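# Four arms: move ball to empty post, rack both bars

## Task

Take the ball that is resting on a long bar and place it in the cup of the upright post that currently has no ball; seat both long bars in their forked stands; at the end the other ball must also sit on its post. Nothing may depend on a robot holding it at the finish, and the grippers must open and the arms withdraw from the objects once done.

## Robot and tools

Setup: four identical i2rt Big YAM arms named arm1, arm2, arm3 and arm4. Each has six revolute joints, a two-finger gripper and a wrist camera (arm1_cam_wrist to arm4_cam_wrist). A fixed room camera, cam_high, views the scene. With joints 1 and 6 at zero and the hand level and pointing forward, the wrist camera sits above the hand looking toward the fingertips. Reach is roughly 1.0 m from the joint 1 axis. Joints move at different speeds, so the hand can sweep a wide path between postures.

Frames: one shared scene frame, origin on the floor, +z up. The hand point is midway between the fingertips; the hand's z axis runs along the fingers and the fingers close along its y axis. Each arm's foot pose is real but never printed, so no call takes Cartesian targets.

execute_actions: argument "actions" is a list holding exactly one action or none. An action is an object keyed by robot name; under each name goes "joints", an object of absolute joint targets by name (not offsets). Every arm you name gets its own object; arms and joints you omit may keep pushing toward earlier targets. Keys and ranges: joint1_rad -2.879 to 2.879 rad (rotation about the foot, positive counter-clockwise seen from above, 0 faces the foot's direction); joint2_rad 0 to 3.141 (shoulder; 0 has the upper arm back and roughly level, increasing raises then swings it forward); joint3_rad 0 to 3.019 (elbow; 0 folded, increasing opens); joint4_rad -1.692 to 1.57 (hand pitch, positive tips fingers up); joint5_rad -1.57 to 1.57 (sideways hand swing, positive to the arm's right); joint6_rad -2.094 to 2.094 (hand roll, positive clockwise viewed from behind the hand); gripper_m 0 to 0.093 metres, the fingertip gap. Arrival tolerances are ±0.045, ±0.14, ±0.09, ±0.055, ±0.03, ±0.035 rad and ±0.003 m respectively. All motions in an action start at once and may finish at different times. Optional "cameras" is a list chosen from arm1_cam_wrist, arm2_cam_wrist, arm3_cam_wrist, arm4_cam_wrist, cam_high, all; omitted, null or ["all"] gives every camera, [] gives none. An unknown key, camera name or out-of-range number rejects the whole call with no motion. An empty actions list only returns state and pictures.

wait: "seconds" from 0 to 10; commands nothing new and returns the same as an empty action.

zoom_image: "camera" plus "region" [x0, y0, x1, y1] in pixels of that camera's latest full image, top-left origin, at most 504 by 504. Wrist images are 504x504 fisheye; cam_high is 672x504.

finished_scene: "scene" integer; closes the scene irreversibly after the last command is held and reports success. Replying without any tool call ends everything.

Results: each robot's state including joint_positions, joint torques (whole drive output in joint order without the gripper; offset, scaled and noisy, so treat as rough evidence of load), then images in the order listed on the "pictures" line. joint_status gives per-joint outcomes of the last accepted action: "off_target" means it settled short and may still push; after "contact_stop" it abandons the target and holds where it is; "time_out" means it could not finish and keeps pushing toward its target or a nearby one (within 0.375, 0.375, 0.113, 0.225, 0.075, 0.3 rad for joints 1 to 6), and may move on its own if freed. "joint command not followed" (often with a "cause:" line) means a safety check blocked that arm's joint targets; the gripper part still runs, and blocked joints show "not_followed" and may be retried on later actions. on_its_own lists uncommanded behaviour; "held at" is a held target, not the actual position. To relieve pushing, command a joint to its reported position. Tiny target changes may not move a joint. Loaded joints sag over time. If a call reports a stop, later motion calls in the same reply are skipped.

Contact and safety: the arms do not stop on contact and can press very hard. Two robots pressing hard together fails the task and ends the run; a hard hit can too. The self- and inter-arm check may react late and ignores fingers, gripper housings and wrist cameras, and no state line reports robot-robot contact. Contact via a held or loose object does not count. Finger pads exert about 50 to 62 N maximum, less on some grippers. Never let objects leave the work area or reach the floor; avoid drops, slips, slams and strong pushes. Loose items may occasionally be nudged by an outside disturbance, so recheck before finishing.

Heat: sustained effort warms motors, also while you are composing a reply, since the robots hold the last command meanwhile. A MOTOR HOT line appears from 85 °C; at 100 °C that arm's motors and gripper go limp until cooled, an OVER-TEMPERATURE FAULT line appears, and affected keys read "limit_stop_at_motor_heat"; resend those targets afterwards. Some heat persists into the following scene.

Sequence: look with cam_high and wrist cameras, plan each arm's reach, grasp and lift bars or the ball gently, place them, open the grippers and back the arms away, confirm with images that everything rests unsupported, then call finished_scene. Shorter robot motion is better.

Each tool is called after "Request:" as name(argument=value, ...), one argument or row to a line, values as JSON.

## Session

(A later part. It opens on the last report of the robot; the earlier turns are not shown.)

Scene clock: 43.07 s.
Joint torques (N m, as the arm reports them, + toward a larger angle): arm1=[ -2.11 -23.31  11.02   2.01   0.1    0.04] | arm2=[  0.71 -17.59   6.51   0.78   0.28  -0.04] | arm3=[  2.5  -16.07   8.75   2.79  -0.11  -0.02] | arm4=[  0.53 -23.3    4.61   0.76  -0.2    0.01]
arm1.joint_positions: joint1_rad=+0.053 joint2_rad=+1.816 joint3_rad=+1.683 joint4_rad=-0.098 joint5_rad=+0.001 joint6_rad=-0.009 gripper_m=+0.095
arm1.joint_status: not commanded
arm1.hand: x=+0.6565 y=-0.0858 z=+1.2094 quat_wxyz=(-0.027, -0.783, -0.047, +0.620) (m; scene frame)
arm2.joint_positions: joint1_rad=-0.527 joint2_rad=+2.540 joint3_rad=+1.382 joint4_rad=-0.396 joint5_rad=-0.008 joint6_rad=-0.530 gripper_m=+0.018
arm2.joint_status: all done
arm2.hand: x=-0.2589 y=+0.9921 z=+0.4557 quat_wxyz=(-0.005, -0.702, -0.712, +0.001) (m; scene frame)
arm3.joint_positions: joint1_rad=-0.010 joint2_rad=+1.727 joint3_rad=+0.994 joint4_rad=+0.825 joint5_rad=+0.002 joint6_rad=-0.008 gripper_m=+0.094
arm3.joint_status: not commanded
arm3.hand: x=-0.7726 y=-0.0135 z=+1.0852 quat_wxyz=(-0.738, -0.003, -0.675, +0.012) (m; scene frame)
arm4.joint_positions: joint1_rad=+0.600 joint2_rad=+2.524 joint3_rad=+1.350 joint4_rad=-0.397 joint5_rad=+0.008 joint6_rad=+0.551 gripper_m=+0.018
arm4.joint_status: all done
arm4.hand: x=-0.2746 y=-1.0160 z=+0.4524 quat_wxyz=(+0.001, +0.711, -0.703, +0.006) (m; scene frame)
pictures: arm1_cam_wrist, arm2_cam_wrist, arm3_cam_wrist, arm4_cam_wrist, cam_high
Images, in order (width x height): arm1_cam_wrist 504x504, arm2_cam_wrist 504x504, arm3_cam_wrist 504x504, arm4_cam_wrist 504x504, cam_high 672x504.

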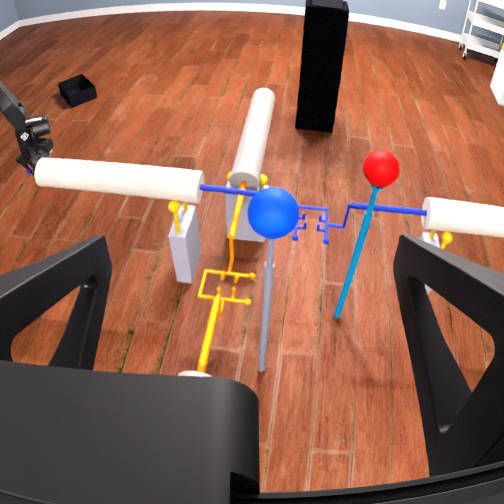

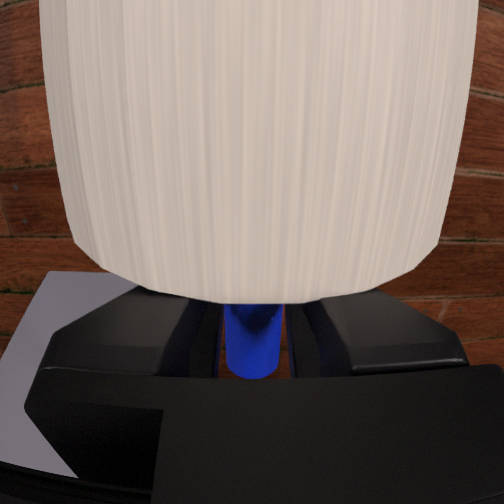

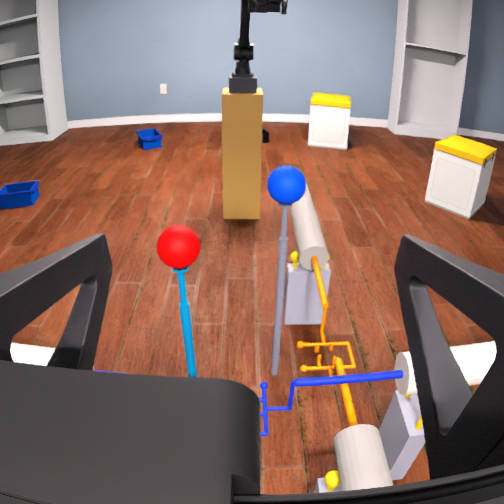

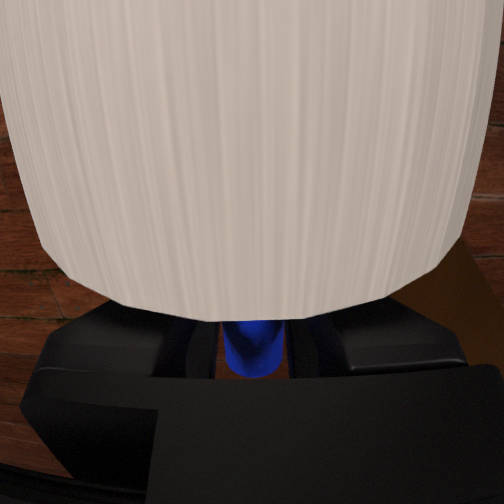

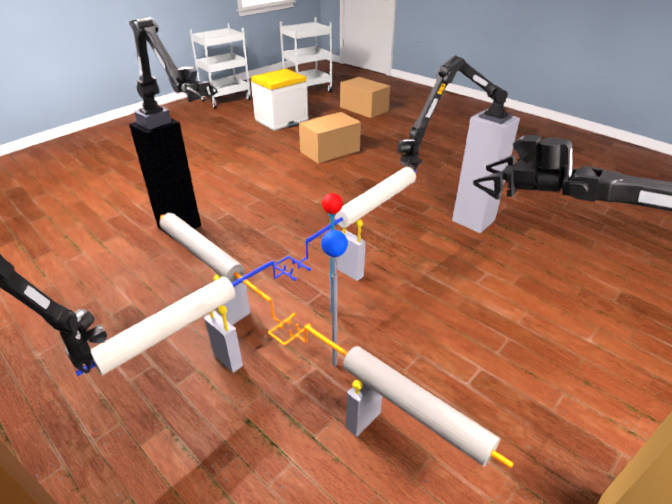

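Request:
execute_actions(
  actions=[],
  cameras=["arm1_cam_wrist","cam_high"],
)

Request:
zoom_image(
  camera="cam_high",
  region=[160, 190, 400, 380],
)

Scene clock: 43.33 s.
Joint torques (N m, as the arm reports them, + toward a larger angle): arm1=[ -1.86 -23.35  11.01   1.98   0.1    0.04] | arm2=[  0.52 -17.35   6.55   0.8    0.3   -0.04] | arm3=[  1.76 -15.72   8.66   3.04  -0.11   0.05] | arm4=[  0.6  -23.42   4.5    0.77  -0.25  -0.02]
arm1.joint_positions: joint1_rad=+0.053 joint2_rad=+1.816 joint3_rad=+1.683 joint4_rad=-0.098 joint5_rad=+0.001 joint6_rad=-0.009 gripper_m=+0.095
arm1.joint_status: not commanded
arm1.hand: x=+0.6565 y=-0.0858 z=+1.2094 quat_wxyz=(-0.027, -0.783, -0.047, +0.620) (m; scene frame)
arm2.joint_positions: joint1_rad=-0.527 joint2_rad=+2.540 joint3_rad=+1.382 joint4_rad=-0.396 joint5_rad=-0.008 joint6_rad=-0.530 gripper_m=+0.018
arm2.joint_status: all done
arm2.hand: x=-0.2589 y=+0.9921 z=+0.4557 quat_wxyz=(-0.005, -0.702, -0.712, +0.001) (m; scene frame)
arm3.joint_positions: joint1_rad=-0.010 joint2_rad=+1.727 joint3_rad=+0.994 joint4_rad=+0.825 joint5_rad=+0.002 joint6_rad=-0.008 gripper_m=+0.094
arm3.joint_status: not commanded
arm3.hand: x=-0.7726 y=-0.0135 z=+1.0852 quat_wxyz=(-0.738, -0.003, -0.675, +0.012) (m; scene frame)
arm4.joint_positions: joint1_rad=+0.600 joint2_rad=+2.524 joint3_rad=+1.350 joint4_rad=-0.397 joint5_rad=+0.008 joint6_rad=+0.551 gripper_m=+0.018
arm4.joint_status: all done
arm4.hand: x=-0.2746 y=-1.0160 z=+0.4524 quat_wxyz=(+0.001, +0.711, -0.703, +0.006) (m; scene frame)
pictures: arm1_cam_wrist, cam_high
Images, in order (width x height): arm1_cam_wrist 504x504, cam_high 672x504.

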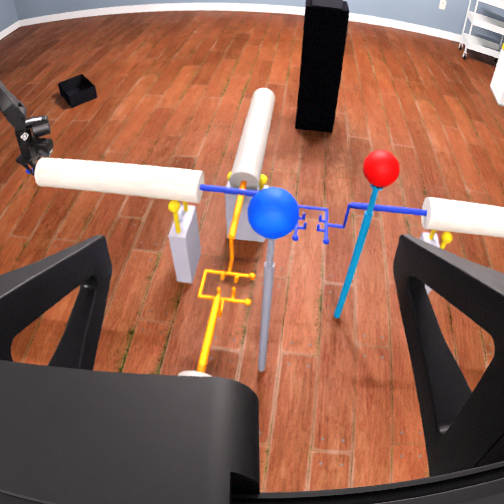

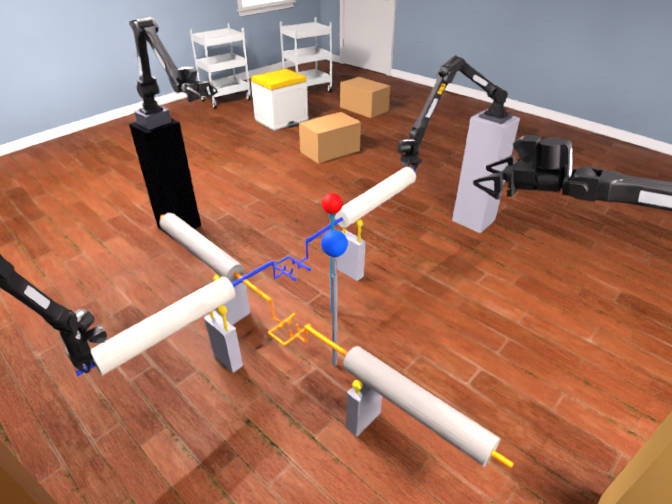

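Region (160, 190, 400, 380) of cam_high's 672x504 image, scaled by 2.100, with more detail than that image has; it fills the top 399 rows of this view, and the rest is white.

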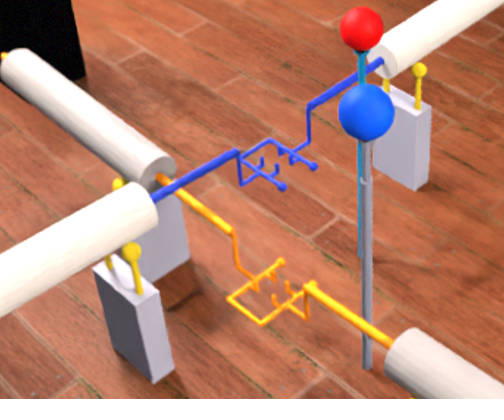

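The bar sits on the tall fork prongs, at the recorded rest height, so I'm releasing it.

Request:
execute_actions(
  actions=[
    {"arm2":{"joints":{"gripper_m":0.093}},"arm4":{"joints":{"gripper_m":0.093}}},
  ],
  cameras=[],
)

Request:
execute_actions(
  actions=[
    {"arm2":{"joints":{"joint2_rad":2.1,"joint3_rad":1.2,"joint4_rad":-0.75}},"arm4":{"joints":{"joint2_rad":2.1,"joint3_rad":1.17,"joint4_rad":-0.75}}},
  ],
  cameras=["arm1_cam_wrist","cam_high"],
)

Scene clock: 44.37 s.
Joint torques (N m, as the arm reports them, + toward a larger angle): arm1=[ -1.96 -23.54  11.04   1.99   0.09   0.04] | arm2=[  0.38 -17.18   6.19   0.78   0.09  -0.04] | arm3=[  0.99 -15.71   8.89   2.93  -0.08  -0.01] | arm4=[  0.49 -23.5    4.44   0.78  -0.07  -0.01]
arm1.joint_positions: joint1_rad=+0.053 joint2_rad=+1.816 joint3_rad=+1.683 joint4_rad=-0.098 joint5_rad=+0.001 joint6_rad=-0.009 gripper_m=+0.095
arm1.joint_status: not commanded
arm1.hand: x=+0.6565 y=-0.0858 z=+1.2094 quat_wxyz=(-0.027, -0.783, -0.047, +0.620) (m; scene frame)
arm2.joint_positions: joint1_rad=-0.527 joint2_rad=+2.540 joint3_rad=+1.385 joint4_rad=-0.396 joint5_rad=-0.004 joint6_rad=-0.530 gripper_m=+0.093
arm2.joint_status: all done
arm2.hand: x=-0.2602 y=+0.9912 z=+0.4560 quat_wxyz=(-0.003, -0.702, -0.712, +0.003) (m; scene frame)
arm3.joint_positions: joint1_rad=-0.010 joint2_rad=+1.727 joint3_rad=+0.994 joint4_rad=+0.825 joint5_rad=+0.002 joint6_rad=-0.008 gripper_m=+0.094
arm3.joint_status: not commanded
arm3.hand: x=-0.7726 y=-0.0135 z=+1.0852 quat_wxyz=(-0.738, -0.003, -0.675, +0.012) (m; scene frame)
arm4.joint_positions: joint1_rad=+0.600 joint2_rad=+2.524 joint3_rad=+1.353 joint4_rad=-0.397 joint5_rad=+0.004 joint6_rad=+0.551 gripper_m=+0.093
arm4.joint_status: all done
arm4.hand: x=-0.2762 y=-1.0149 z=+0.4528 quat_wxyz=(+0.003, +0.711, -0.703, +0.004) (m; scene frame)
pictures: none
No camera images: the call's "cameras" was empty. Leave "cameras" out to get every camera's image.

Scene clock: 45.73 s.
Joint torques (N m, as the arm reports them, + toward a larger angle): arm1=[ -2.01 -23.36  11.03   2.     0.09   0.04] | arm2=[  0.3  -13.99   6.98  -0.32   0.09  -0.02] | arm3=[  1.64 -17.31   8.63   2.85  -0.14  -0.08] | arm4=[  0.64 -19.17   5.02  -0.04  -0.06  -0.01]
arm1.joint_positions: joint1_rad=+0.053 joint2_rad=+1.816 joint3_rad=+1.683 joint4_rad=-0.098 joint5_rad=+0.001 joint6_rad=-0.009 gripper_m=+0.095
arm1.joint_status: not commanded
arm1.hand: x=+0.6565 y=-0.0858 z=+1.2094 quat_wxyz=(-0.027, -0.783, -0.047, +0.620) (m; scene frame)
arm2.joint_positions: joint1_rad=-0.527 joint2_rad=+2.091 joint3_rad=+1.187 joint4_rad=-0.734 joint5_rad=-0.004 joint6_rad=-0.530 gripper_m=+0.093
arm2.joint_status: all done
arm2.hand: x=-0.2403 y=+1.0264 z=+0.6429 quat_wxyz=(+0.008, -0.702, -0.711, -0.040) (m; scene frame)
arm3.joint_positions: joint1_rad=-0.010 joint2_rad=+1.727 joint3_rad=+0.994 joint4_rad=+0.825 joint5_rad=+0.002 joint6_rad=-0.008 gripper_m=+0.094
arm3.joint_status: not commanded
arm3.hand: x=-0.7726 y=-0.0135 z=+1.0852 quat_wxyz=(-0.738, -0.003, -0.675, +0.012) (m; scene frame)
arm4.joint_positions: joint1_rad=+0.600 joint2_rad=+2.092 joint3_rad=+1.159 joint4_rad=-0.742 joint5_rad=+0.004 joint6_rad=+0.551 gripper_m=+0.093
arm4.joint_status: all done
arm4.hand: x=-0.2507 y=-1.0531 z=+0.6304 quat_wxyz=(+0.015, +0.710, -0.701, +0.057) (m; scene frame)
pictures: arm1_cam_wrist, cam_high
Images, in order (width x height): arm1_cam_wrist 504x504, cam_high 672x504.

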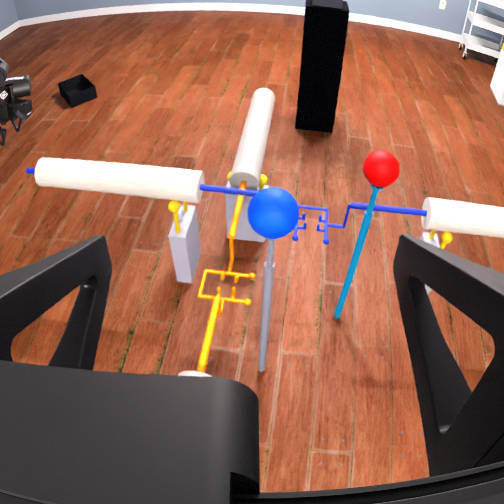

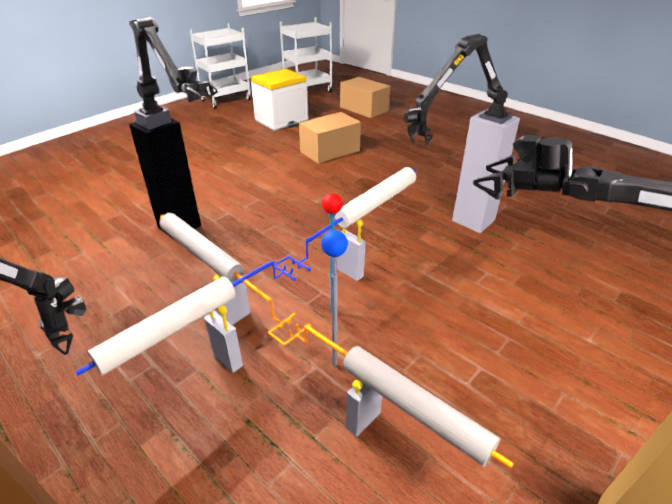

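Request:
finished_scene(
  scene=2,
)

The scene is finished: the task was done.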